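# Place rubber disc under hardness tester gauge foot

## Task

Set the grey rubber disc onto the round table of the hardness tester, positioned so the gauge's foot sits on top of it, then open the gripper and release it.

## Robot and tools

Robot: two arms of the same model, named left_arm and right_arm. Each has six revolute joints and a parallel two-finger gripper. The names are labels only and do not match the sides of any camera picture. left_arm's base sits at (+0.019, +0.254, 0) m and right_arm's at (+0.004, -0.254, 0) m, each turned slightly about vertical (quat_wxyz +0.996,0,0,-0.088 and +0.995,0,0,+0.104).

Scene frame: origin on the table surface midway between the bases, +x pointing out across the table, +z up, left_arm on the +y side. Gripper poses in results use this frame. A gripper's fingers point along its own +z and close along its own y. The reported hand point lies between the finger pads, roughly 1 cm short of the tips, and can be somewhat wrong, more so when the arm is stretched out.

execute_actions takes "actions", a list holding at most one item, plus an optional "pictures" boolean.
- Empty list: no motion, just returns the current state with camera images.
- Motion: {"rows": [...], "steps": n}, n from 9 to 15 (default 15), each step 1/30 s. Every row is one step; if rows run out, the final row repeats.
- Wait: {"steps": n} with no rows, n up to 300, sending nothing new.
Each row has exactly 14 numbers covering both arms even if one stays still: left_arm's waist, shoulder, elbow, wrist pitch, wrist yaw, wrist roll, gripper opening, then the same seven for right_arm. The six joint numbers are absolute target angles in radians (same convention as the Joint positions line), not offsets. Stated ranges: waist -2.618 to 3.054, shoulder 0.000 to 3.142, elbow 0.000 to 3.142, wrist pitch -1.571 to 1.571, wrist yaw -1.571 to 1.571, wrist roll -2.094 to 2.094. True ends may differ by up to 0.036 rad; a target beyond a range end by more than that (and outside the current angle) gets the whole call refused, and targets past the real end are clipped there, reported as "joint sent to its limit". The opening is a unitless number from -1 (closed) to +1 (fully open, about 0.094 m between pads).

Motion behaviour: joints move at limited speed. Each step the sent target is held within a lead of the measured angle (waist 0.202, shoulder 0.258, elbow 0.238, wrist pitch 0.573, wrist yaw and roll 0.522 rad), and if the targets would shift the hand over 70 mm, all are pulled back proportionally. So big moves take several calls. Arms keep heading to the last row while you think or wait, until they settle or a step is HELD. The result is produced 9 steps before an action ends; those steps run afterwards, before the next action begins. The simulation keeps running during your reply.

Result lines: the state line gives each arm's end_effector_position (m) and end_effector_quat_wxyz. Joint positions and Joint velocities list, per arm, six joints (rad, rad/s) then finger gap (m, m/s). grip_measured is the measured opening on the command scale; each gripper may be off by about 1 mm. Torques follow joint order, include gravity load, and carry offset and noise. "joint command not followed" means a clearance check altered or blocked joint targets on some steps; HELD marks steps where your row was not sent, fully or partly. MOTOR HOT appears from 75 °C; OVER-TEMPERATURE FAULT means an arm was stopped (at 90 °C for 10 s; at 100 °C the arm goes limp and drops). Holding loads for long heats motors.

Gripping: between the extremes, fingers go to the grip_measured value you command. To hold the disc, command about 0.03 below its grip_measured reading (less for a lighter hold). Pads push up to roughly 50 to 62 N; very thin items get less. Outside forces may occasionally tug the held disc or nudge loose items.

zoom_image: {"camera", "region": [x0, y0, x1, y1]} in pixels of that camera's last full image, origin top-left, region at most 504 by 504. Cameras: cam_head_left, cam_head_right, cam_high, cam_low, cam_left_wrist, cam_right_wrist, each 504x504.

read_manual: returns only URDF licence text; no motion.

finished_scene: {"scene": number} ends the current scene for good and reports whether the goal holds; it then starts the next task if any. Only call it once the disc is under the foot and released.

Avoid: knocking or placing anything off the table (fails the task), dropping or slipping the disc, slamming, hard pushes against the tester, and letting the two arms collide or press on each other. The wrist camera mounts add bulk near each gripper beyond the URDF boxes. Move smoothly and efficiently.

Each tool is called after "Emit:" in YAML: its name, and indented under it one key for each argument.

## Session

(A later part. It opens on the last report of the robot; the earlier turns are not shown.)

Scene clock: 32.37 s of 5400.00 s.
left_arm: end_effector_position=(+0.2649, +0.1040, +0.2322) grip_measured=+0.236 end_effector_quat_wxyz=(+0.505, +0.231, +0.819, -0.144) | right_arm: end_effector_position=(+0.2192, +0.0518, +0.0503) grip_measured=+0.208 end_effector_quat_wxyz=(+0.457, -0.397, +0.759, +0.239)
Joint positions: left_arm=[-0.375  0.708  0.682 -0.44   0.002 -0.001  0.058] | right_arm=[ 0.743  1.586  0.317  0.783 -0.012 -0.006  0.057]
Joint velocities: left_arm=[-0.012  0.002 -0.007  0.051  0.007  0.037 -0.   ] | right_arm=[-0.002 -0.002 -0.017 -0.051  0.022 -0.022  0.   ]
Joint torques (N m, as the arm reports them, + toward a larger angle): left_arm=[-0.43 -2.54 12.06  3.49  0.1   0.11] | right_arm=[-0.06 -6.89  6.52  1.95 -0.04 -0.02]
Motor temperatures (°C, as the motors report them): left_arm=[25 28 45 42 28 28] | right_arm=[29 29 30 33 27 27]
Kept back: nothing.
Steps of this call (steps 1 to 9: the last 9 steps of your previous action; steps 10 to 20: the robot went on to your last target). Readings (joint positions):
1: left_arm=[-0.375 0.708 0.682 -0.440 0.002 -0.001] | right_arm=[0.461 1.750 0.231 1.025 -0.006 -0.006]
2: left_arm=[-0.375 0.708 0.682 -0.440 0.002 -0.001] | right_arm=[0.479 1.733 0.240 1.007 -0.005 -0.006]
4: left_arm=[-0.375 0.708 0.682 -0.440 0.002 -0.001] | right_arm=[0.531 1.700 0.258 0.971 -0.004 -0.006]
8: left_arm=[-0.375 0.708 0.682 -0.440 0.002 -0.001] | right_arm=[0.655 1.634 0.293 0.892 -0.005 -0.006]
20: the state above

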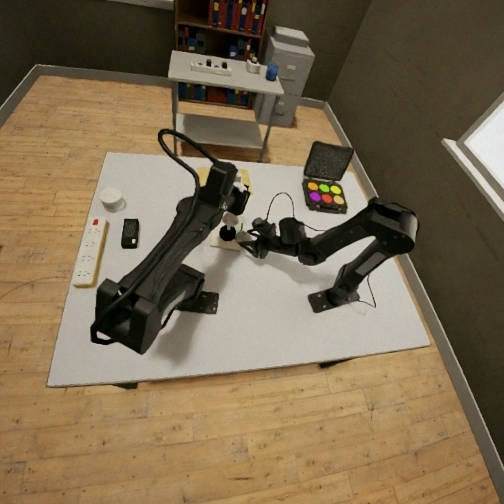

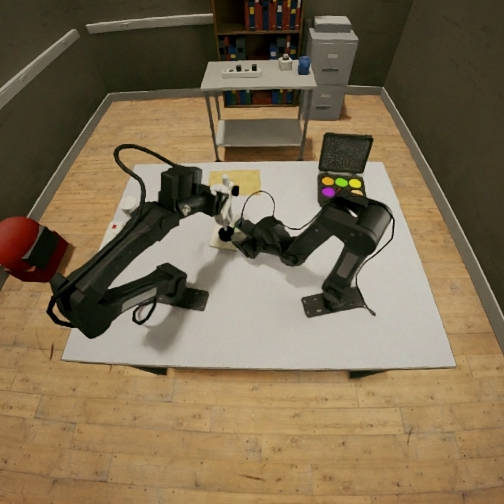

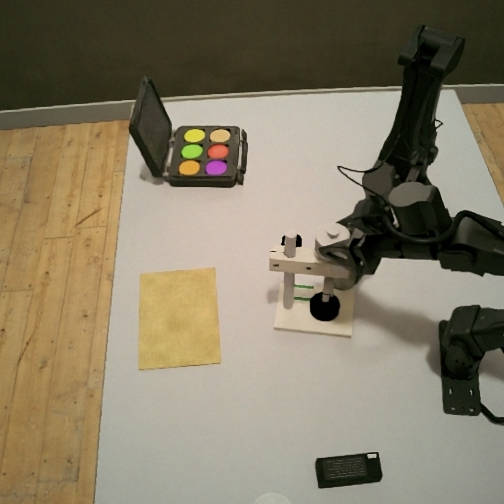

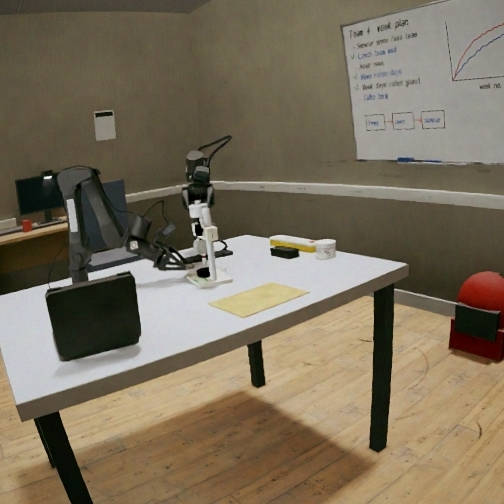

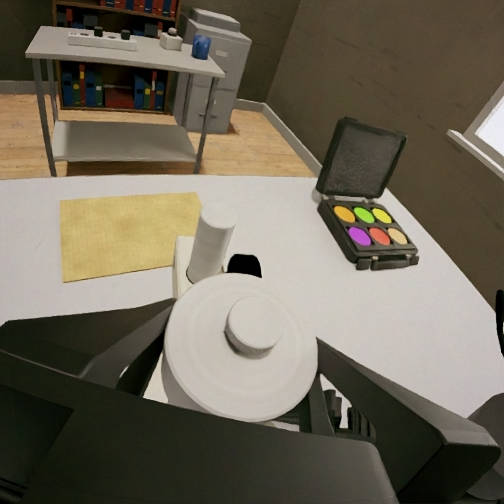

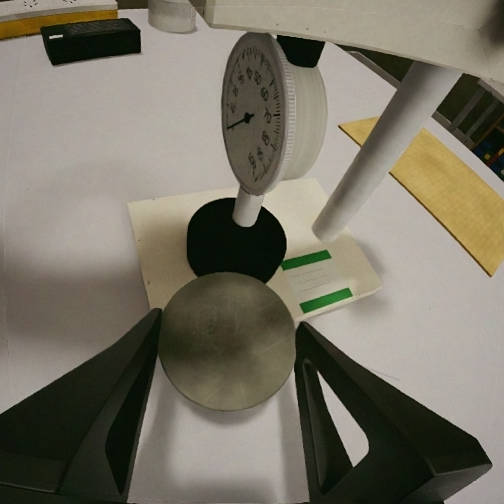

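Emit:
execute_actions:
  actions:
    - {"rows":[[-0.38,0.67,0.76,-0.308,0.01,0.008,0.19,0.738,1.585,0.35,0.79,-0.01,-0.008,0.16],[-0.38,0.67,0.76,-0.308,0.01,0.008,0.19,0.734,1.6,0.358,0.79,-0.01,-0.008,0.16],[-0.38,0.67,0.76,-0.308,0.01,0.008,0.19,0.73,1.612,0.366,0.79,-0.01,-0.008,0.16],[-0.38,0.67,0.76,-0.308,0.01,0.008,0.19,0.73,1.623,0.375,0.79,-0.01,-0.008,0.16],[-0.38,0.67,0.76,-0.308,0.01,0.008,0.19,0.73,1.634,0.384,0.79,-0.01,-0.008,0.16],[-0.38,0.67,0.76,-0.308,0.01,0.008,0.19,0.73,1.645,0.393,0.79,-0.01,-0.008,0.16],[-0.38,0.67,0.76,-0.308,0.01,0.008,0.19,0.73,1.655,0.402,0.79,-0.01,-0.008,0.16],[-0.38,0.67,0.76,-0.308,0.01,0.008,0.19,0.73,1.664,0.411,0.79,-0.01,-0.008,0.16],[-0.38,0.67,0.76,-0.308,0.01,0.008,0.19,0.73,1.673,0.42,0.79,-0.01,-0.008,0.16],[-0.38,0.67,0.76,-0.308,0.01,0.008,0.19,0.73,1.682,0.429,0.79,-0.01,-0.008,0.16],[-0.38,0.67,0.76,-0.308,0.01,0.008,0.19,0.73,1.691,0.438,0.79,-0.01,-0.008,0.16],[-0.38,0.67,0.76,-0.308,0.01,0.008,0.19,0.73,1.7,0.447,0.79,-0.01,-0.008,0.16],[-0.38,0.67,0.76,-0.308,0.01,0.008,0.19,0.73,1.709,0.456,0.79,-0.01,-0.008,0.16],[-0.38,0.67,0.76,-0.308,0.01,0.008,0.19,0.73,1.718,0.464,0.79,-0.01,-0.008,0.16],[-0.38,0.67,0.76,-0.308,0.01,0.008,0.19,0.73,1.727,0.472,0.79,-0.01,-0.008,0.16]]}

Emit:
execute_actions:
  actions:
    - {"steps":17}
  pictures: true

Emit:
zoom_image:
  camera: "cam_low"
  region: [140,205,230,295]

Scene clock: 33.87 s of 5400.00 s.
left_arm: end_effector_position=(+0.2649, +0.1040, +0.2322) grip_measured=+0.236 end_effector_quat_wxyz=(+0.505, +0.231, +0.819, -0.144) | right_arm: end_effector_position=(+0.2248, +0.0564, +0.0479) grip_measured=+0.208 end_effector_quat_wxyz=(+0.454, -0.396, +0.762, +0.236)
Joint positions: left_arm=[-0.375  0.708  0.682 -0.44   0.002 -0.001  0.058] | right_arm=[ 0.738  1.617  0.347  0.774 -0.012 -0.006  0.057]
Joint velocities: left_arm=[ 0.007 -0.022  0.002 -0.007  0.007  0.037 -0.   ] | right_arm=[-0.012  0.315  0.286 -0.051 -0.007 -0.022 -0.002]
Joint torques (N m, as the arm reports them, + toward a larger angle): left_arm=[-0.43 -2.54 12.06  3.49  0.1   0.11] | right_arm=[-0.46 -4.44  6.81  2.11 -0.02 -0.01]
Motor temperatures (°C, as the motors report them): left_arm=[25 28 45 42 28 28] | right_arm=[29 29 31 33 27 27]
Steps of this call (steps 1 to 30: the robot went on to your last target; steps 31 to 39: nothing new was sent; steps 40 to 45: the first 6 steps of this action). Readings (joint positions):
40: left_arm=[-0.375 0.708 0.682 -0.440 0.002 -0.001] | right_arm=[0.743 1.586 0.317 0.774 -0.012 -0.006]
41: left_arm=[-0.375 0.708 0.682 -0.440 0.002 -0.001] | right_arm=[0.743 1.586 0.318 0.774 -0.012 -0.006]
43: left_arm=[-0.375 0.708 0.682 -0.440 0.002 -0.001] | right_arm=[0.740 1.596 0.328 0.774 -0.012 -0.006]
45: the state above

Scene clock: 34.43 s of 5400.00 s.
left_arm: end_effector_position=(+0.2649, +0.1040, +0.2322) grip_measured=+0.236 end_effector_quat_wxyz=(+0.505, +0.231, +0.819, -0.144) | right_arm: end_effector_position=(+0.2396, +0.0763, +0.0426) grip_measured=+0.208 end_effector_quat_wxyz=(+0.451, -0.397, +0.764, +0.235)
Joint positions: left_arm=[-0.375  0.708  0.682 -0.44   0.002 -0.001  0.058] | right_arm=[ 0.737  1.721  0.444  0.774 -0.012 -0.006  0.057]
Joint velocities: left_arm=[ 0.012 -0.002  0.017 -0.022  0.037 -0.066  0.001] | right_arm=[-0.017 -0.017 -0.007  0.022 -0.022  0.051  0.   ]
Joint torques (N m, as the arm reports them, + toward a larger angle): left_arm=[-0.42 -2.54 12.06  3.49  0.1   0.11] | right_arm=[-0.54 -5.64  6.81  2.13 -0.03 -0.01]
Motor temperatures (°C, as the motors report them): left_arm=[25 28 45 42 28 28] | right_arm=[29 29 31 33 27 27]
Kept back: nothing.
Steps of this call (steps 1 to 9: the last 9 steps of your previous action; steps 10 to 17: the robot went on to your last target). Readings (joint positions):
1: left_arm=[-0.375 0.708 0.682 -0.440 0.002 -0.001] | right_arm=[0.737 1.629 0.357 0.774 -0.012 -0.006]
2: left_arm=[-0.375 0.708 0.682 -0.440 0.002 -0.001] | right_arm=[0.737 1.640 0.367 0.774 -0.012 -0.006]
4: left_arm=[-0.375 0.708 0.682 -0.440 0.002 -0.001] | right_arm=[0.737 1.660 0.385 0.774 -0.012 -0.006]
8: left_arm=[-0.375 0.708 0.682 -0.440 0.002 -0.001] | right_arm=[0.737 1.697 0.420 0.774 -0.012 -0.006]
17: the state above

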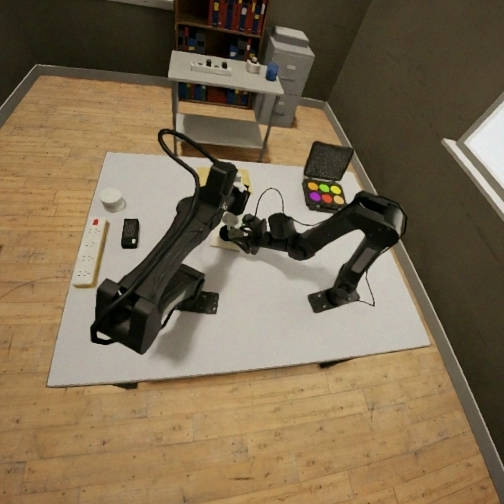

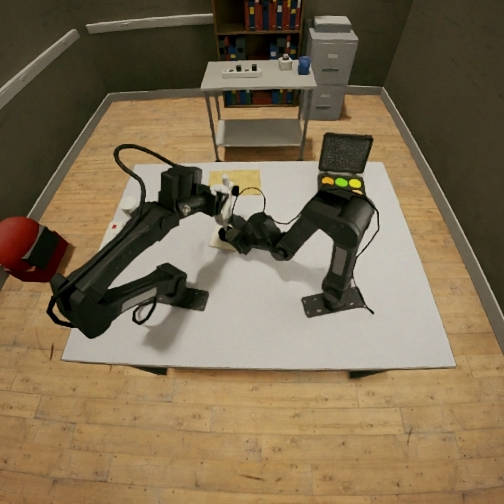

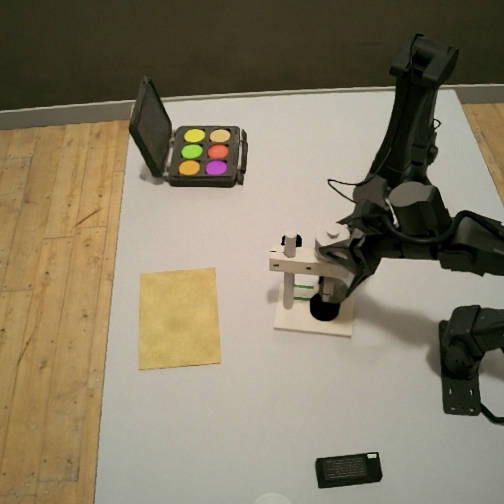

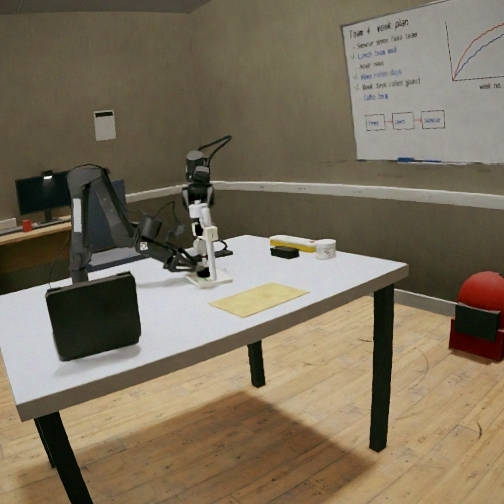

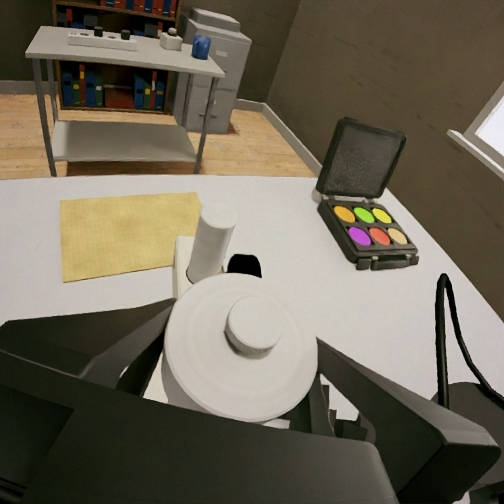

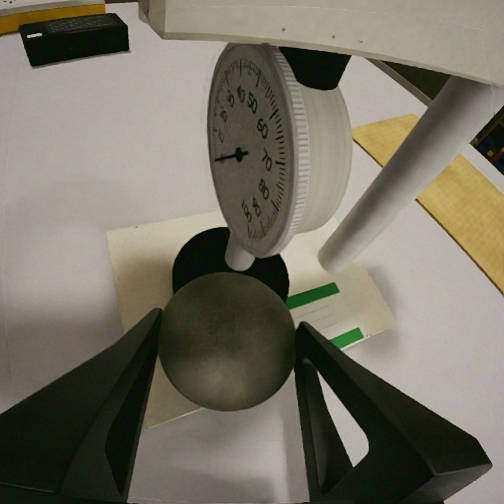

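Region (140, 205, 230, 295) of cam_low's 504x504 image, scaled by 5.600, with more detail than that image has.

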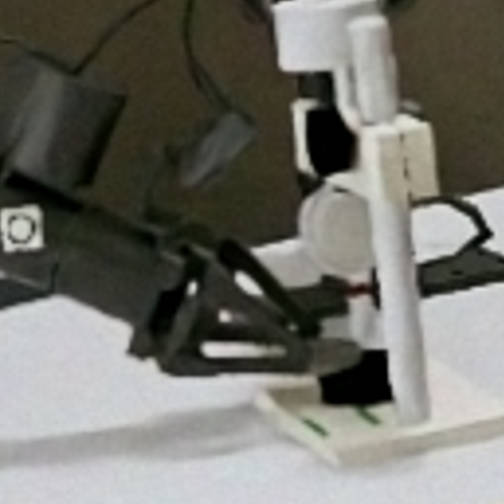

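Emit:
execute_actions:
  actions:
    - {"rows":[[-0.38,0.67,0.76,-0.308,0.01,0.008,0.19,0.73,1.727,0.474,0.81,-0.01,-0.008,0.16],[-0.38,0.67,0.76,-0.308,0.01,0.008,0.19,0.73,1.73,0.48,0.82,-0.01,-0.008,0.16],[-0.38,0.67,0.76,-0.308,0.01,0.008,0.19,0.73,1.739,0.486,0.826,-0.01,-0.008,0.16],[-0.38,0.67,0.76,-0.308,0.01,0.008,0.19,0.73,1.747,0.492,0.832,-0.01,-0.008,0.16],[-0.38,0.67,0.76,-0.308,0.01,0.008,0.19,0.73,1.756,0.498,0.838,-0.01,-0.008,0.16],[-0.38,0.67,0.76,-0.308,0.01,0.008,0.19,0.73,1.764,0.504,0.844,-0.01,-0.008,0.16],[-0.38,0.67,0.76,-0.308,0.01,0.008,0.19,0.73,1.773,0.51,0.85,-0.01,-0.008,0.16],[-0.38,0.67,0.76,-0.308,0.01,0.008,0.19,0.73,1.781,0.516,0.856,-0.01,-0.008,0.16],[-0.38,0.67,0.76,-0.308,0.01,0.008,0.19,0.73,1.79,0.522,0.862,-0.01,-0.008,0.16],[-0.38,0.67,0.76,-0.308,0.01,0.008,0.19,0.73,1.798,0.528,0.868,-0.01,-0.008,0.16],[-0.38,0.67,0.76,-0.308,0.01,0.008,0.19,0.73,1.807,0.534,0.874,-0.01,-0.008,0.16],[-0.38,0.67,0.76,-0.308,0.01,0.008,0.19,0.73,1.815,0.54,0.88,-0.01,-0.008,0.16],[-0.38,0.67,0.76,-0.308,0.01,0.008,0.19,0.73,1.824,0.546,0.884,-0.01,-0.008,0.16],[-0.38,0.67,0.76,-0.308,0.01,0.008,0.19,0.73,1.832,0.552,0.884,-0.01,-0.008,0.16],[-0.38,0.67,0.76,-0.308,0.01,0.008,0.19,0.73,1.841,0.558,0.884,-0.01,-0.008,0.16]]}

Emit:
execute_actions:
  actions:
    - {"steps":17}
  pictures: true

Emit:
zoom_image:
  camera: "cam_low"
  region: [140,205,230,295]

Emit:
zoom_image:
  camera: "cam_high"
  region: [270,220,390,340]

Scene clock: 35.90 s of 5400.00 s.
left_arm: end_effector_position=(+0.2649, +0.1040, +0.2322) grip_measured=+0.236 end_effector_quat_wxyz=(+0.505, +0.231, +0.819, -0.144) | right_arm: end_effector_position=(+0.2433, +0.0814, +0.0439) grip_measured=+0.208 end_effector_quat_wxyz=(+0.456, -0.395, +0.761, +0.237)
Joint positions: left_arm=[-0.375  0.708  0.682 -0.44   0.002 -0.001  0.058] | right_arm=[ 0.737  1.742  0.463  0.788 -0.012 -0.006  0.057]
Joint velocities: left_arm=[-0.007 -0.007  0.002 -0.037  0.007  0.037  0.   ] | right_arm=[-0.012  0.252  0.208  0.183 -0.007  0.037 -0.   ]
Joint torques (N m, as the arm reports them, + toward a larger angle): left_arm=[-0.43 -2.54 12.06  3.49  0.1   0.11] | right_arm=[-0.54 -5.83  6.78  2.26 -0.03 -0.02]
Motor temperatures (°C, as the motors report them): left_arm=[25 28 46 43 28 28] | right_arm=[29 29 31 33 27 27]
Steps of this call (steps 1 to 15: the robot went on to your last target; steps 16 to 38: nothing new was sent; steps 39 to 44: the first 6 steps of this action). Readings (joint positions):
39: left_arm=[-0.375 0.708 0.682 -0.440 0.002 -0.001] | right_arm=[0.737 1.721 0.444 0.774 -0.012 -0.006]
40: left_arm=[-0.375 0.708 0.682 -0.440 0.002 -0.001] | right_arm=[0.737 1.721 0.444 0.775 -0.012 -0.006]
42: left_arm=[-0.375 0.708 0.682 -0.440 0.002 -0.001] | right_arm=[0.737 1.727 0.449 0.779 -0.012 -0.006]
44: the state above

Scene clock: 36.47 s of 5400.00 s.
left_arm: end_effector_position=(+0.2649, +0.1041, +0.2320) grip_measured=+0.236 end_effector_quat_wxyz=(+0.504, +0.232, +0.819, -0.143) | right_arm: end_effector_position=(+0.2538, +0.0965, +0.0436) grip_measured=+0.208 end_effector_quat_wxyz=(+0.470, -0.392, +0.752, +0.245)
Joint positions: left_arm=[-0.375  0.708  0.682 -0.441  0.002 -0.     0.058] | right_arm=[ 0.736  1.826  0.511  0.862 -0.015 -0.007  0.057]
Joint velocities: left_arm=[ 0.002  0.002  0.012 -0.022 -0.139  0.007  0.   ] | right_arm=[-0.007  0.002 -0.007 -0.007 -0.022  0.051  0.   ]
Joint torques (N m, as the arm reports them, + toward a larger angle): left_arm=[-0.43 -2.54 12.06  3.5   0.1   0.1 ] | right_arm=[-0.45 -5.68  8.06  2.17  0.    0.01]
Motor temperatures (°C, as the motors report them): left_arm=[25 28 46 43 28 28] | right_arm=[29 29 31 33 27 27]
Kept back: nothing.
Steps of this call (steps 1 to 9: the last 9 steps of your previous action; steps 10 to 17: the robot went on to your last target). Readings (joint positions):
1: left_arm=[-0.375 0.708 0.682 -0.440 0.002 -0.001] | right_arm=[0.737 1.751 0.469 0.793 -0.012 -0.006]
2: left_arm=[-0.375 0.708 0.682 -0.440 0.002 -0.001] | right_arm=[0.737 1.760 0.476 0.798 -0.012 -0.006]
4: left_arm=[-0.375 0.708 0.682 -0.440 0.002 -0.001] | right_arm=[0.737 1.778 0.489 0.809 -0.012 -0.006]
8: left_arm=[-0.375 0.708 0.682 -0.440 0.002 -0.001] | right_arm=[0.737 1.812 0.511 0.833 -0.012 -0.007]
17: the state above

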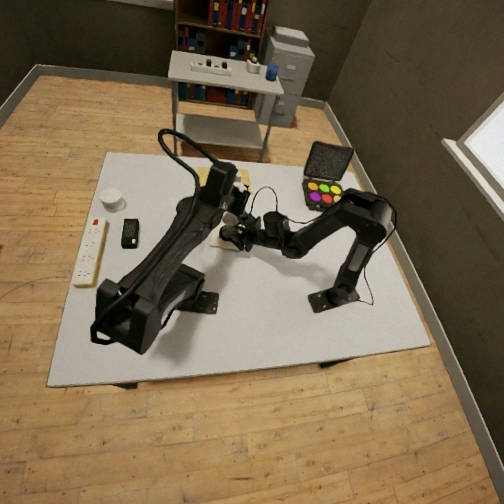

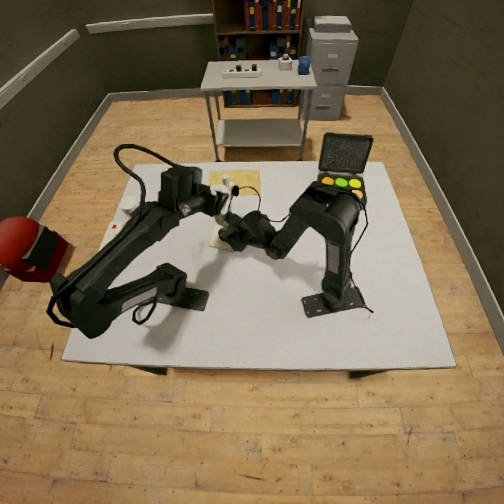

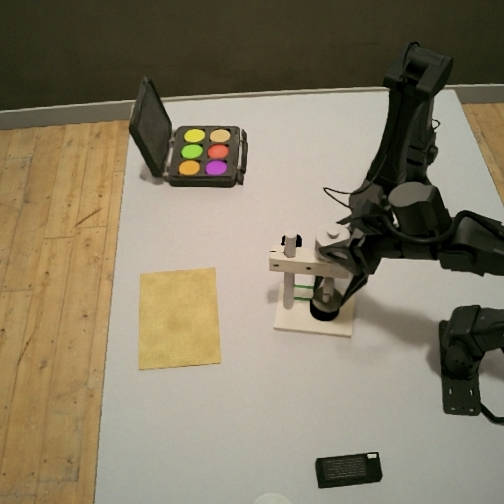

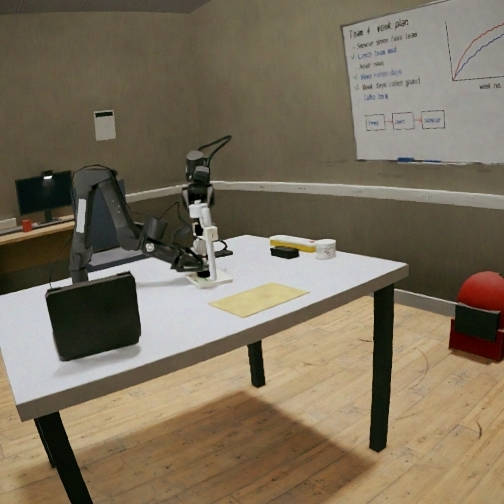

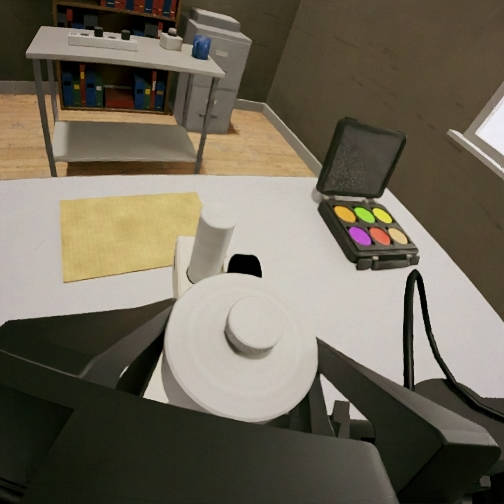

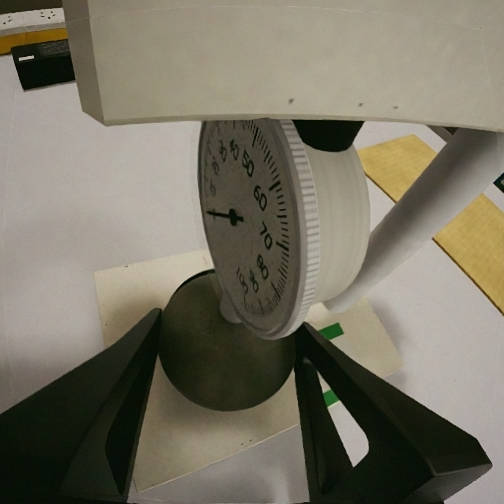

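Region (140, 205, 230, 295) of cam_low's 504x504 image, scaled by 5.600, with more detail than that image has.

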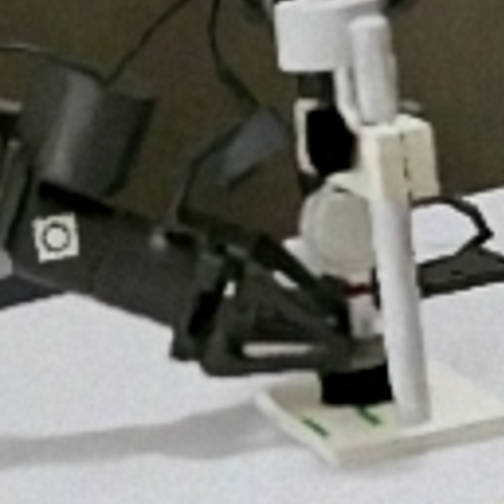

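Region (270, 220, 390, 340) of cam_high's 504x504 image, scaled by 4.200, with more detail than that image has.

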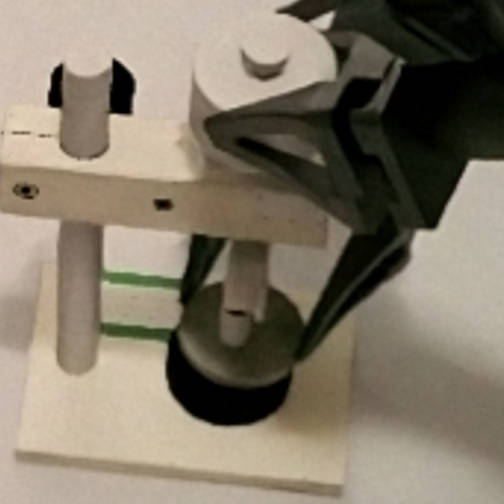

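Emit:
execute_actions:
  actions:
    - {"rows":[[-0.38,0.67,0.76,-0.308,0.01,0.008,0.19,0.73,1.832,0.53,0.9,-0.01,-0.008,0.16],[-0.38,0.67,0.76,-0.308,0.01,0.008,0.19,0.73,1.832,0.53,0.911,-0.01,-0.008,0.16],[-0.38,0.67,0.76,-0.308,0.01,0.008,0.19,0.73,1.836,0.53,0.922,-0.01,-0.008,0.16],[-0.38,0.67,0.76,-0.308,0.01,0.008,0.19,0.73,1.841,0.53,0.933,-0.01,-0.008,0.16],[-0.38,0.67,0.76,-0.308,0.01,0.008,0.19,0.73,1.846,0.53,0.944,-0.01,-0.008,0.16],[-0.38,0.67,0.76,-0.308,0.01,0.008,0.19,0.73,1.852,0.53,0.955,-0.01,-0.008,0.16],[-0.38,0.67,0.76,-0.308,0.01,0.008,0.19,0.73,1.857,0.53,0.966,-0.01,-0.008,0.16],[-0.38,0.67,0.76,-0.308,0.01,0.008,0.19,0.73,1.863,0.53,0.977,-0.01,-0.008,0.16],[-0.38,0.67,0.76,-0.308,0.01,0.008,0.19,0.73,1.868,0.53,0.988,-0.01,-0.008,0.16],[-0.38,0.67,0.76,-0.308,0.01,0.008,0.19,0.73,1.874,0.53,0.999,-0.01,-0.008,0.16],[-0.38,0.67,0.76,-0.308,0.01,0.008,0.19,0.73,1.879,0.53,1.01,-0.01,-0.008,0.16],[-0.38,0.67,0.76,-0.308,0.01,0.008,0.19,0.73,1.885,0.53,1.018,-0.01,-0.008,0.16],[-0.38,0.67,0.76,-0.308,0.01,0.008,0.19,0.73,1.89,0.53,1.024,-0.01,-0.008,0.16],[-0.38,0.67,0.76,-0.308,0.01,0.008,0.19,0.73,1.896,0.53,1.024,-0.01,-0.008,0.16],[-0.38,0.67,0.76,-0.308,0.01,0.008,0.19,0.73,1.902,0.53,1.024,-0.01,-0.008,0.16]]}

Emit:
execute_actions:
  actions:
    - {"steps":18}
  pictures: true

Emit:
zoom_image:
  camera: "cam_low"
  region: [140,205,230,295]

Emit:
zoom_image:
  camera: "cam_high"
  region: [270,220,390,340]

Scene clock: 38.13 s of 5400.00 s.
left_arm: end_effector_position=(+0.2649, +0.1041, +0.2320) grip_measured=+0.236 end_effector_quat_wxyz=(+0.504, +0.232, +0.819, -0.143) | right_arm: end_effector_position=(+0.2543, +0.0972, +0.0438) grip_measured=+0.208 end_effector_quat_wxyz=(+0.474, -0.391, +0.749, +0.247)
Joint positions: left_arm=[-0.375  0.708  0.682 -0.441  0.002 -0.     0.058] | right_arm=[ 0.736  1.835  0.51   0.881 -0.016 -0.008  0.057]
Joint velocities: left_arm=[-0.007 -0.007  0.002 -0.022 -0.051 -0.095  0.   ] | right_arm=[-0.017  0.125 -0.037  0.271 -0.007 -0.022 -0.   ]
Joint torques (N m, as the arm reports them, + toward a larger angle): left_arm=[-0.47 -2.53 12.06  3.48  0.11  0.14] | right_arm=[-0.47 -6.17  6.27  2.3  -0.02  0.02]
Motor temperatures (°C, as the motors report them): left_arm=[25 28 46 43 28 28] | right_arm=[29 30 31 33 27 27]
Steps of this call (steps 1 to 15: the robot went on to your last target; steps 16 to 44: nothing new was sent; steps 45 to 50: the first 6 steps of this action). Readings (joint positions):
45: left_arm=[-0.375 0.708 0.682 -0.441 0.002 -0.000] | right_arm=[0.736 1.826 0.511 0.864 -0.016 -0.008]
46: left_arm=[-0.375 0.708 0.682 -0.441 0.002 -0.000] | right_arm=[0.736 1.826 0.510 0.864 -0.016 -0.008]
48: left_arm=[-0.375 0.708 0.682 -0.441 0.002 -0.000] | right_arm=[0.736 1.827 0.510 0.867 -0.016 -0.008]
50: the state above

Scene clock: 38.73 s of 5400.00 s.
left_arm: end_effector_position=(+0.2649, +0.1041, +0.2320) grip_measured=+0.236 end_effector_quat_wxyz=(+0.504, +0.232, +0.819, -0.143) | right_arm: end_effector_position=(+0.2581, +0.1023, +0.0451) grip_measured=+0.208 end_effector_quat_wxyz=(+0.494, -0.384, +0.736, +0.257)
Joint positions: left_arm=[-0.375  0.708  0.682 -0.441  0.002 -0.     0.058] | right_arm=[ 0.736  1.893  0.507  0.997 -0.016 -0.008  0.057]
Joint velocities: left_arm=[ 0.007  0.007 -0.007 -0.037 -0.037 -0.081 -0.002] | right_arm=[-0.012 -0.007 -0.007 -0.051 -0.066 -0.037 -0.001]
Joint torques (N m, as the arm reports them, + toward a larger angle): left_arm=[-0.43 -2.54 12.06  3.5   0.11  0.1 ] | right_arm=[-0.46 -6.51  6.03  2.25  0.03  0.01]
Motor temperatures (°C, as the motors report them): left_arm=[25 28 46 44 28 28] | right_arm=[29 30 31 33 27 27]
Kept back: nothing.
Steps of this call (steps 1 to 9: the last 9 steps of your previous action; steps 10 to 18: the robot went on to your last target). Readings (joint positions):
1: left_arm=[-0.375 0.708 0.682 -0.441 0.002 -0.000] | right_arm=[0.736 1.839 0.509 0.891 -0.016 -0.008]
2: left_arm=[-0.375 0.708 0.682 -0.441 0.002 -0.000] | right_arm=[0.736 1.844 0.509 0.901 -0.016 -0.008]
4: left_arm=[-0.375 0.708 0.682 -0.441 0.002 -0.000] | right_arm=[0.736 1.855 0.508 0.922 -0.016 -0.008]
8: left_arm=[-0.375 0.708 0.682 -0.441 0.002 -0.000] | right_arm=[0.736 1.877 0.507 0.965 -0.016 -0.008]
18: the state above

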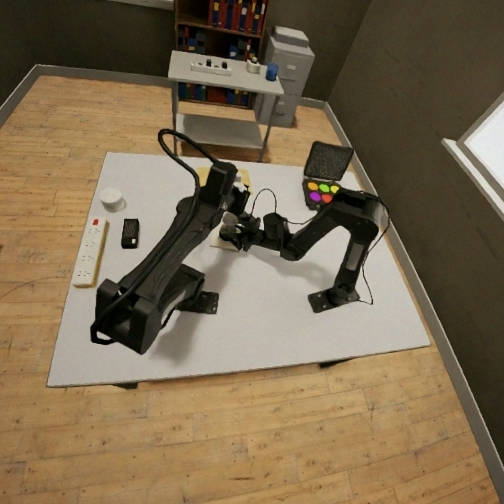

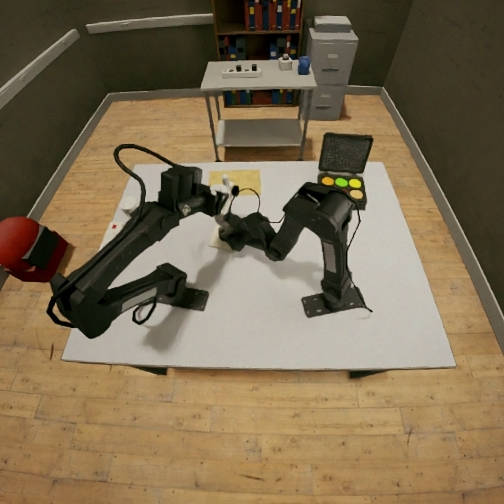

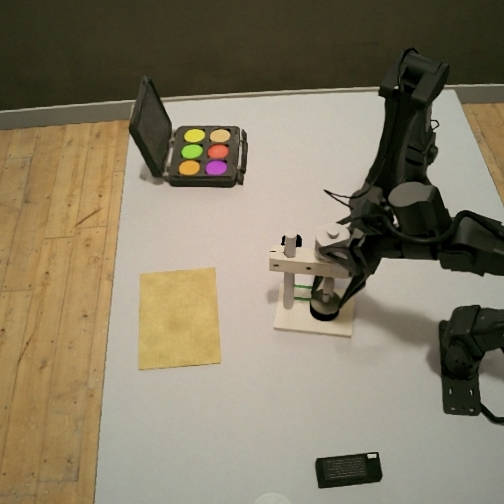

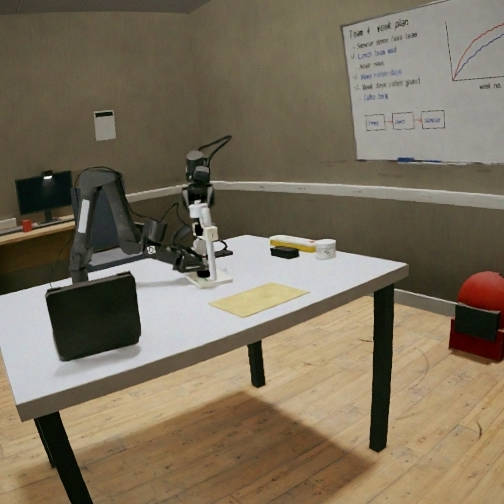

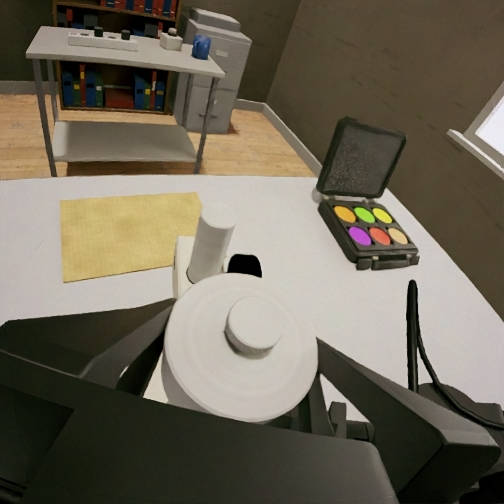

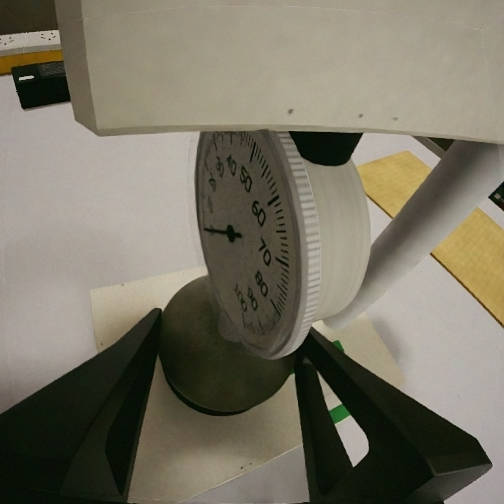

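Region (140, 205, 230, 295) of cam_low's 504x504 image, scaled by 5.600, with more detail than that image has.

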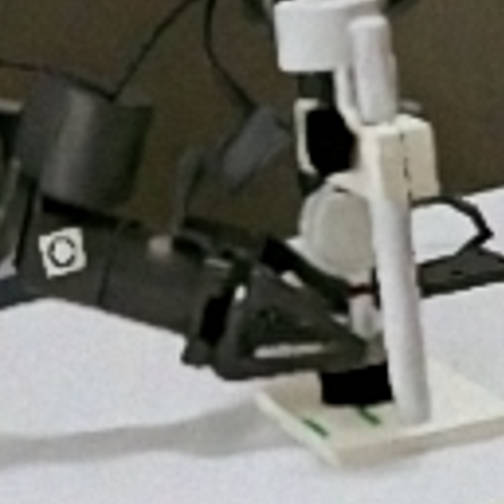

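Region (270, 220, 390, 340) of cam_high's 504x504 image, scaled by 4.200, with more detail than that image has.

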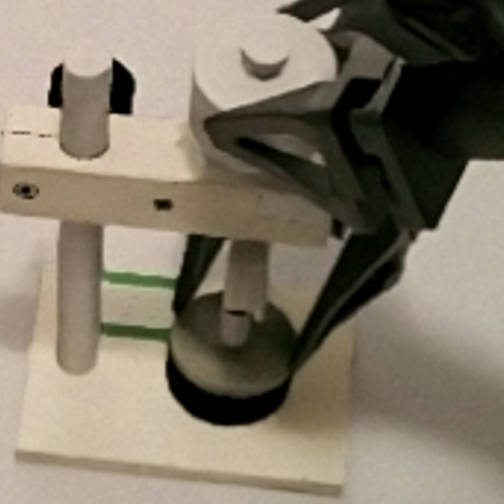

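Centred. Lower slightly, release, retreat, and lower the gauge.

Emit:
execute_actions:
  actions:
    - {"rows":[[-0.38,0.67,0.76,-0.308,0.01,0.008,0.19,0.73,1.906,0.52,1.024,-0.01,-0.008,0.16],[-0.38,0.67,0.76,-0.308,0.01,0.008,0.19,0.73,1.909,0.52,1.024,-0.01,-0.008,0.16],[-0.38,0.67,0.76,-0.308,0.01,0.008,0.19,0.73,1.909,0.52,1.024,-0.01,-0.008,0.16],[-0.38,0.67,0.76,-0.308,0.01,0.008,0.19,0.73,1.909,0.52,1.024,-0.01,-0.008,0.18],[-0.38,0.67,0.76,-0.308,0.01,0.008,0.19,0.73,1.909,0.52,1.024,-0.01,-0.008,0.2],[-0.38,0.67,0.76,-0.308,0.01,0.008,0.19,0.73,1.909,0.52,1.024,-0.01,-0.008,0.21],[-0.38,0.67,0.76,-0.308,0.01,0.008,0.19,0.73,1.909,0.52,1.024,-0.01,-0.008,0.23],[-0.38,0.67,0.76,-0.308,0.01,0.008,0.19,0.73,1.905,0.52,1.024,-0.01,-0.008,0.27],[-0.38,0.67,0.76,-0.308,0.01,0.008,0.19,0.73,1.9,0.52,1.024,-0.01,-0.008,0.33],[-0.38,0.67,0.76,-0.308,0.01,0.008,0.19,0.73,1.89,0.51,1.024,-0.01,-0.008,0.4],[-0.38,0.67,0.76,-0.308,0.01,0.008,0.19,0.73,1.88,0.5,1.024,-0.01,-0.008,0.47],[-0.38,0.67,0.752,-0.312,0.01,0.008,0.19,0.73,1.87,0.49,1.024,-0.01,-0.008,0.52],[-0.38,0.67,0.744,-0.316,0.01,0.008,0.19,0.73,1.858,0.476,1.024,-0.01,-0.008,0.52],[-0.38,0.67,0.736,-0.32,0.01,0.008,0.19,0.73,1.844,0.46,1.024,-0.01,-0.008,0.52],[-0.38,0.67,0.728,-0.325,0.01,0.008,0.19,0.73,1.828,0.442,1.024,-0.01,-0.008,0.52]]}

Emit:
execute_actions:
  actions:
    - {"rows":[[-0.38,0.672,0.721,-0.329,0.01,0.008,0.19,0.73,1.81,0.424,1.024,-0.01,-0.008,0.52],[-0.38,0.673,0.714,-0.333,0.01,0.008,0.19,0.73,1.79,0.404,1.024,-0.01,-0.008,0.52],[-0.38,0.675,0.707,-0.338,0.01,0.008,0.19,0.73,1.77,0.384,1.024,-0.01,-0.008,0.52],[-0.38,0.676,0.7,-0.342,0.01,0.008,0.19,0.73,1.75,0.364,1.024,-0.01,-0.008,0.52],[-0.38,0.677,0.692,-0.346,0.01,0.008,0.19,0.73,1.73,0.344,1.024,-0.01,-0.008,0.52],[-0.38,0.678,0.685,-0.351,0.01,0.008,0.19,0.73,1.71,0.324,1.024,-0.01,-0.008,0.52],[-0.38,0.68,0.678,-0.355,0.01,0.008,0.19,0.73,1.69,0.304,1.024,-0.01,-0.008,0.52],[-0.38,0.681,0.671,-0.36,0.01,0.008,0.19,0.73,1.67,0.284,1.024,-0.01,-0.008,0.52],[-0.38,0.682,0.663,-0.364,0.01,0.008,0.19,0.73,1.65,0.264,1.024,-0.01,-0.008,0.52],[-0.38,0.684,0.656,-0.368,0.01,0.008,0.19,0.73,1.63,0.244,1.024,-0.01,-0.008,0.52],[-0.38,0.685,0.649,-0.373,0.01,0.008,0.19,0.73,1.61,0.224,1.024,-0.01,-0.008,0.52],[-0.38,0.686,0.642,-0.377,0.01,0.008,0.19,0.73,1.59,0.204,1.024,-0.01,-0.008,0.52],[-0.38,0.688,0.634,-0.381,0.01,0.008,0.19,0.73,1.575,0.189,1.024,-0.01,-0.008,0.52],[-0.38,0.689,0.627,-0.386,0.01,0.008,0.19,0.73,1.565,0.179,1.024,-0.01,-0.008,0.52],[-0.38,0.69,0.62,-0.39,0.01,0.008,0.19,0.73,1.56,0.174,1.024,-0.01,-0.008,0.52]]}

Emit:
execute_actions:
  actions:
    - {"steps":16}
  pictures: true

Emit:
zoom_image:
  camera: "cam_low"
  region: [150,190,250,290]

Scene clock: 41.00 s of 5400.00 s.
left_arm: end_effector_position=(+0.2649, +0.1041, +0.2320) grip_measured=+0.236 end_effector_quat_wxyz=(+0.504, +0.232, +0.819, -0.143) | right_arm: end_effector_position=(+0.2580, +0.1022, +0.0448) grip_measured=+0.219 end_effector_quat_wxyz=(+0.494, -0.384, +0.736, +0.257)
Joint positions: left_arm=[-0.375  0.708  0.682 -0.441  0.002 -0.     0.058] | right_arm=[ 0.736  1.893  0.506  0.998 -0.016 -0.008  0.057]
Joint velocities: left_arm=[-0.002  0.002 -0.022 -0.066 -0.081 -0.051 -0.001] | right_arm=[-0.002 -0.027 -0.012  0.007  0.037  0.007  0.006]
Joint torques (N m, as the arm reports them, + toward a larger angle): left_arm=[-0.44 -2.53 12.06  3.5   0.1   0.1 ] | right_arm=[-0.45 -5.88  5.34  2.26  0.03  0.01]
Motor temperatures (°C, as the motors report them): left_arm=[25 28 47 44 28 28] | right_arm=[29 30 31 34 27 27]
Steps of this call (steps 1 to 15: the robot went on to your last target; steps 16 to 62: nothing new was sent; steps 63 to 68: the first 6 steps of this action). Readings (joint positions):
63: left_arm=[-0.375 0.708 0.682 -0.441 0.002 -0.000] | right_arm=[0.736 1.893 0.506 0.998 -0.016 -0.008]
64: left_arm=[-0.375 0.708 0.682 -0.441 0.002 -0.000] | right_arm=[0.736 1.893 0.506 0.998 -0.016 -0.008]
66: left_arm=[-0.375 0.708 0.682 -0.441 0.002 -0.000] | right_arm=[0.736 1.893 0.506 0.998 -0.016 -0.008]
68: the state above

Scene clock: 41.50 s of 5400.00 s.
left_arm: end_effector_position=(+0.2647, +0.1043, +0.2288) grip_measured=+0.236 end_effector_quat_wxyz=(+0.502, +0.232, +0.821, -0.143) | right_arm: end_effector_position=(+0.2362, +0.0722, +0.0468) grip_measured=+0.519 end_effector_quat_wxyz=(+0.488, -0.387, +0.741, +0.254)
Joint positions: left_arm=[-0.375  0.708  0.674 -0.439  0.002 -0.     0.058] | right_arm=[ 0.736  1.773  0.366  1.001 -0.016 -0.008  0.071]
Joint velocities: left_arm=[ 0.007 -0.007 -0.134  0.081 -0.11  -0.022  0.   ] | right_arm=[ 0.002 -0.603 -0.569 -0.081  0.066 -0.037 -0.   ]
Joint torques (N m, as the arm reports them, + toward a larger angle): left_arm=[-0.41 -1.95  8.    2.95  0.09  0.07] | right_arm=[-0.45 -8.22  3.6   2.23  0.02  0.01]
Motor temperatures (°C, as the motors report them): left_arm=[25 28 47 44 28 28] | right_arm=[29 30 31 34 27 27]
Steps of this call (steps 1 to 9: the last 9 steps of your previous action; steps 10 to 15: the first 6 steps of this action). Readings (joint positions):
10: left_arm=[-0.375 0.708 0.682 -0.441 0.002 -0.000] | right_arm=[0.736 1.870 0.467 1.001 -0.016 -0.008]
11: left_arm=[-0.375 0.708 0.682 -0.442 0.002 -0.000] | right_arm=[0.736 1.855 0.448 1.001 -0.016 -0.008]
13: left_arm=[-0.375 0.708 0.680 -0.441 0.002 -0.000] | right_arm=[0.736 1.816 0.406 1.001 -0.016 -0.008]
15: the state above

Scene clock: 42.03 s of 5400.00 s.
left_arm: end_effector_position=(+0.2648, +0.1042, +0.2198) grip_measured=+0.236 end_effector_quat_wxyz=(+0.500, +0.233, +0.822, -0.142) | right_arm: end_effector_position=(+0.2078, +0.0330, +0.0524) grip_measured=+0.519 end_effector_quat_wxyz=(+0.488, -0.387, +0.740, +0.254)
Joint positions: left_arm=[-0.375  0.703  0.641 -0.415  0.002 -0.     0.058] | right_arm=[ 0.736  1.587  0.181  1.001 -0.016 -0.008  0.071]
Joint velocities: left_arm=[-0.002  0.012  0.012 -0.007 -0.007 -0.051  0.   ] | right_arm=[ 0.002  0.002 -0.022 -0.051  0.022 -0.022 -0.001]
Joint torques (N m, as the arm reports them, + toward a larger angle): left_arm=[-0.42 -0.65  5.12  2.4   0.1   0.1 ] | right_arm=[-0.45 -6.46  3.68  2.22  0.02  0.01]
Motor temperatures (°C, as the motors report them): left_arm=[25 28 46 44 28 28] | right_arm=[29 30 31 34 27 27]
Kept back: nothing.
Steps of this call (steps 1 to 9: the last 9 steps of your previous action; steps 10 to 16: the robot went on to your last target). Readings (joint positions):
1: left_arm=[-0.375 0.708 0.669 -0.436 0.002 -0.000] | right_arm=[0.736 1.752 0.346 1.001 -0.016 -0.008]
2: left_arm=[-0.375 0.708 0.662 -0.433 0.002 -0.000] | right_arm=[0.736 1.731 0.327 1.001 -0.016 -0.008]
4: left_arm=[-0.375 0.708 0.651 -0.425 0.002 -0.000] | right_arm=[0.736 1.690 0.288 1.001 -0.016 -0.008]
8: left_arm=[-0.375 0.708 0.647 -0.422 0.002 -0.000] | right_arm=[0.736 1.613 0.211 1.001 -0.016 -0.008]
16: the state above

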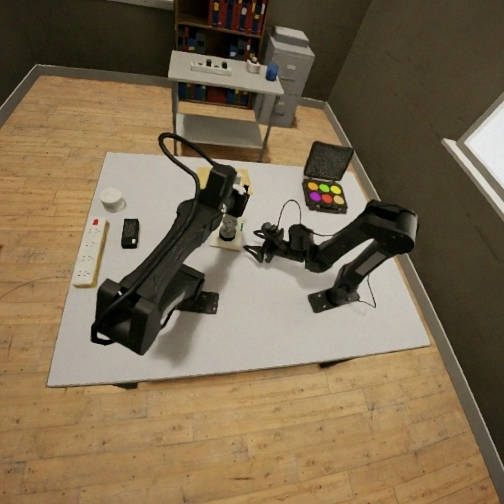

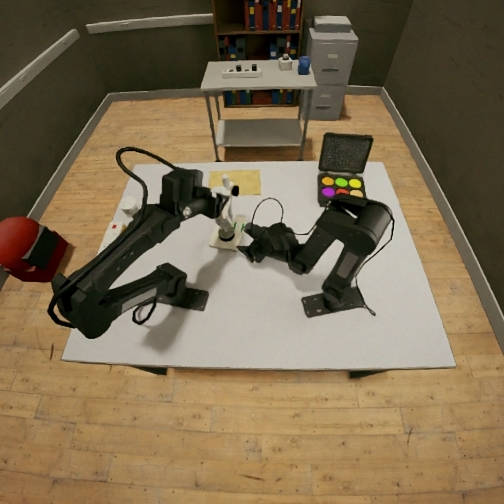

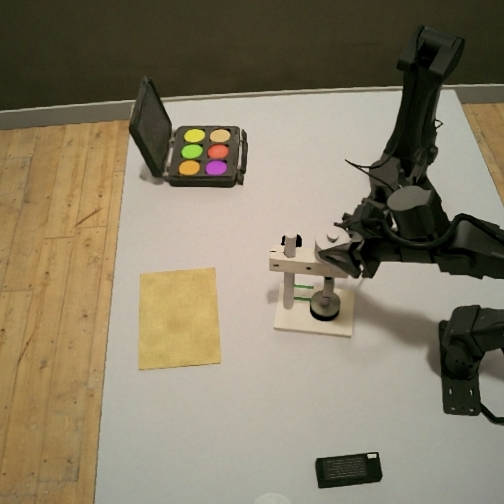

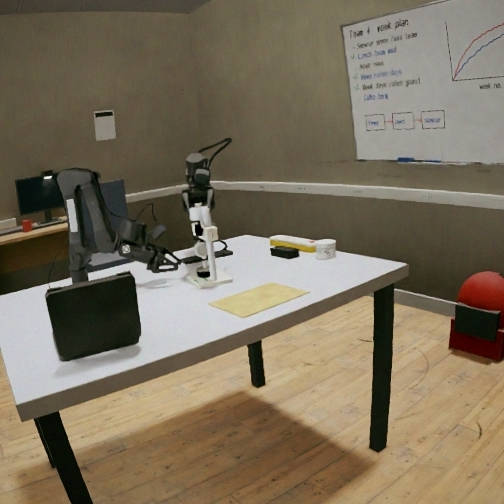

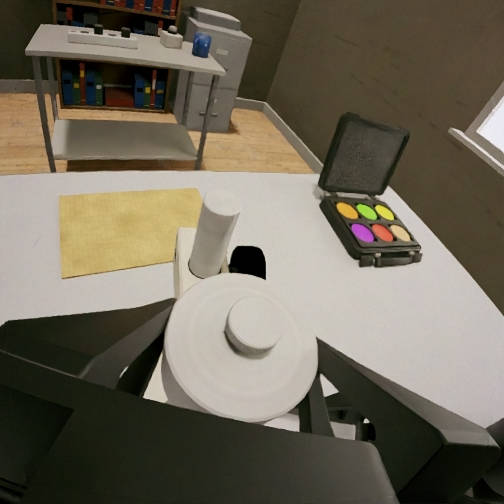

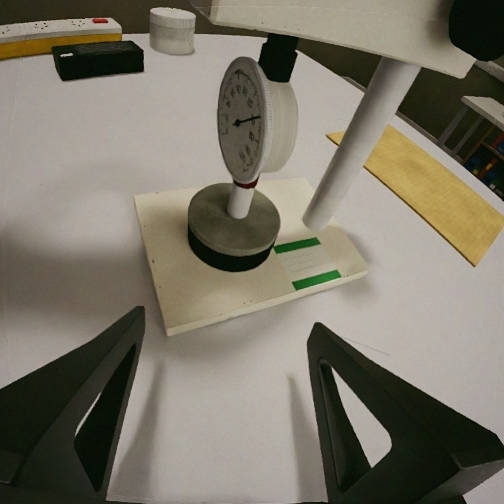

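Region (150, 190, 250, 290) of cam_low's 504x504 image, scaled by 5.040, with more detail than that image has.

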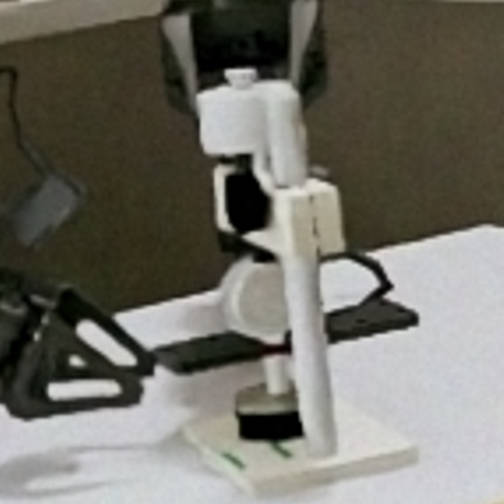

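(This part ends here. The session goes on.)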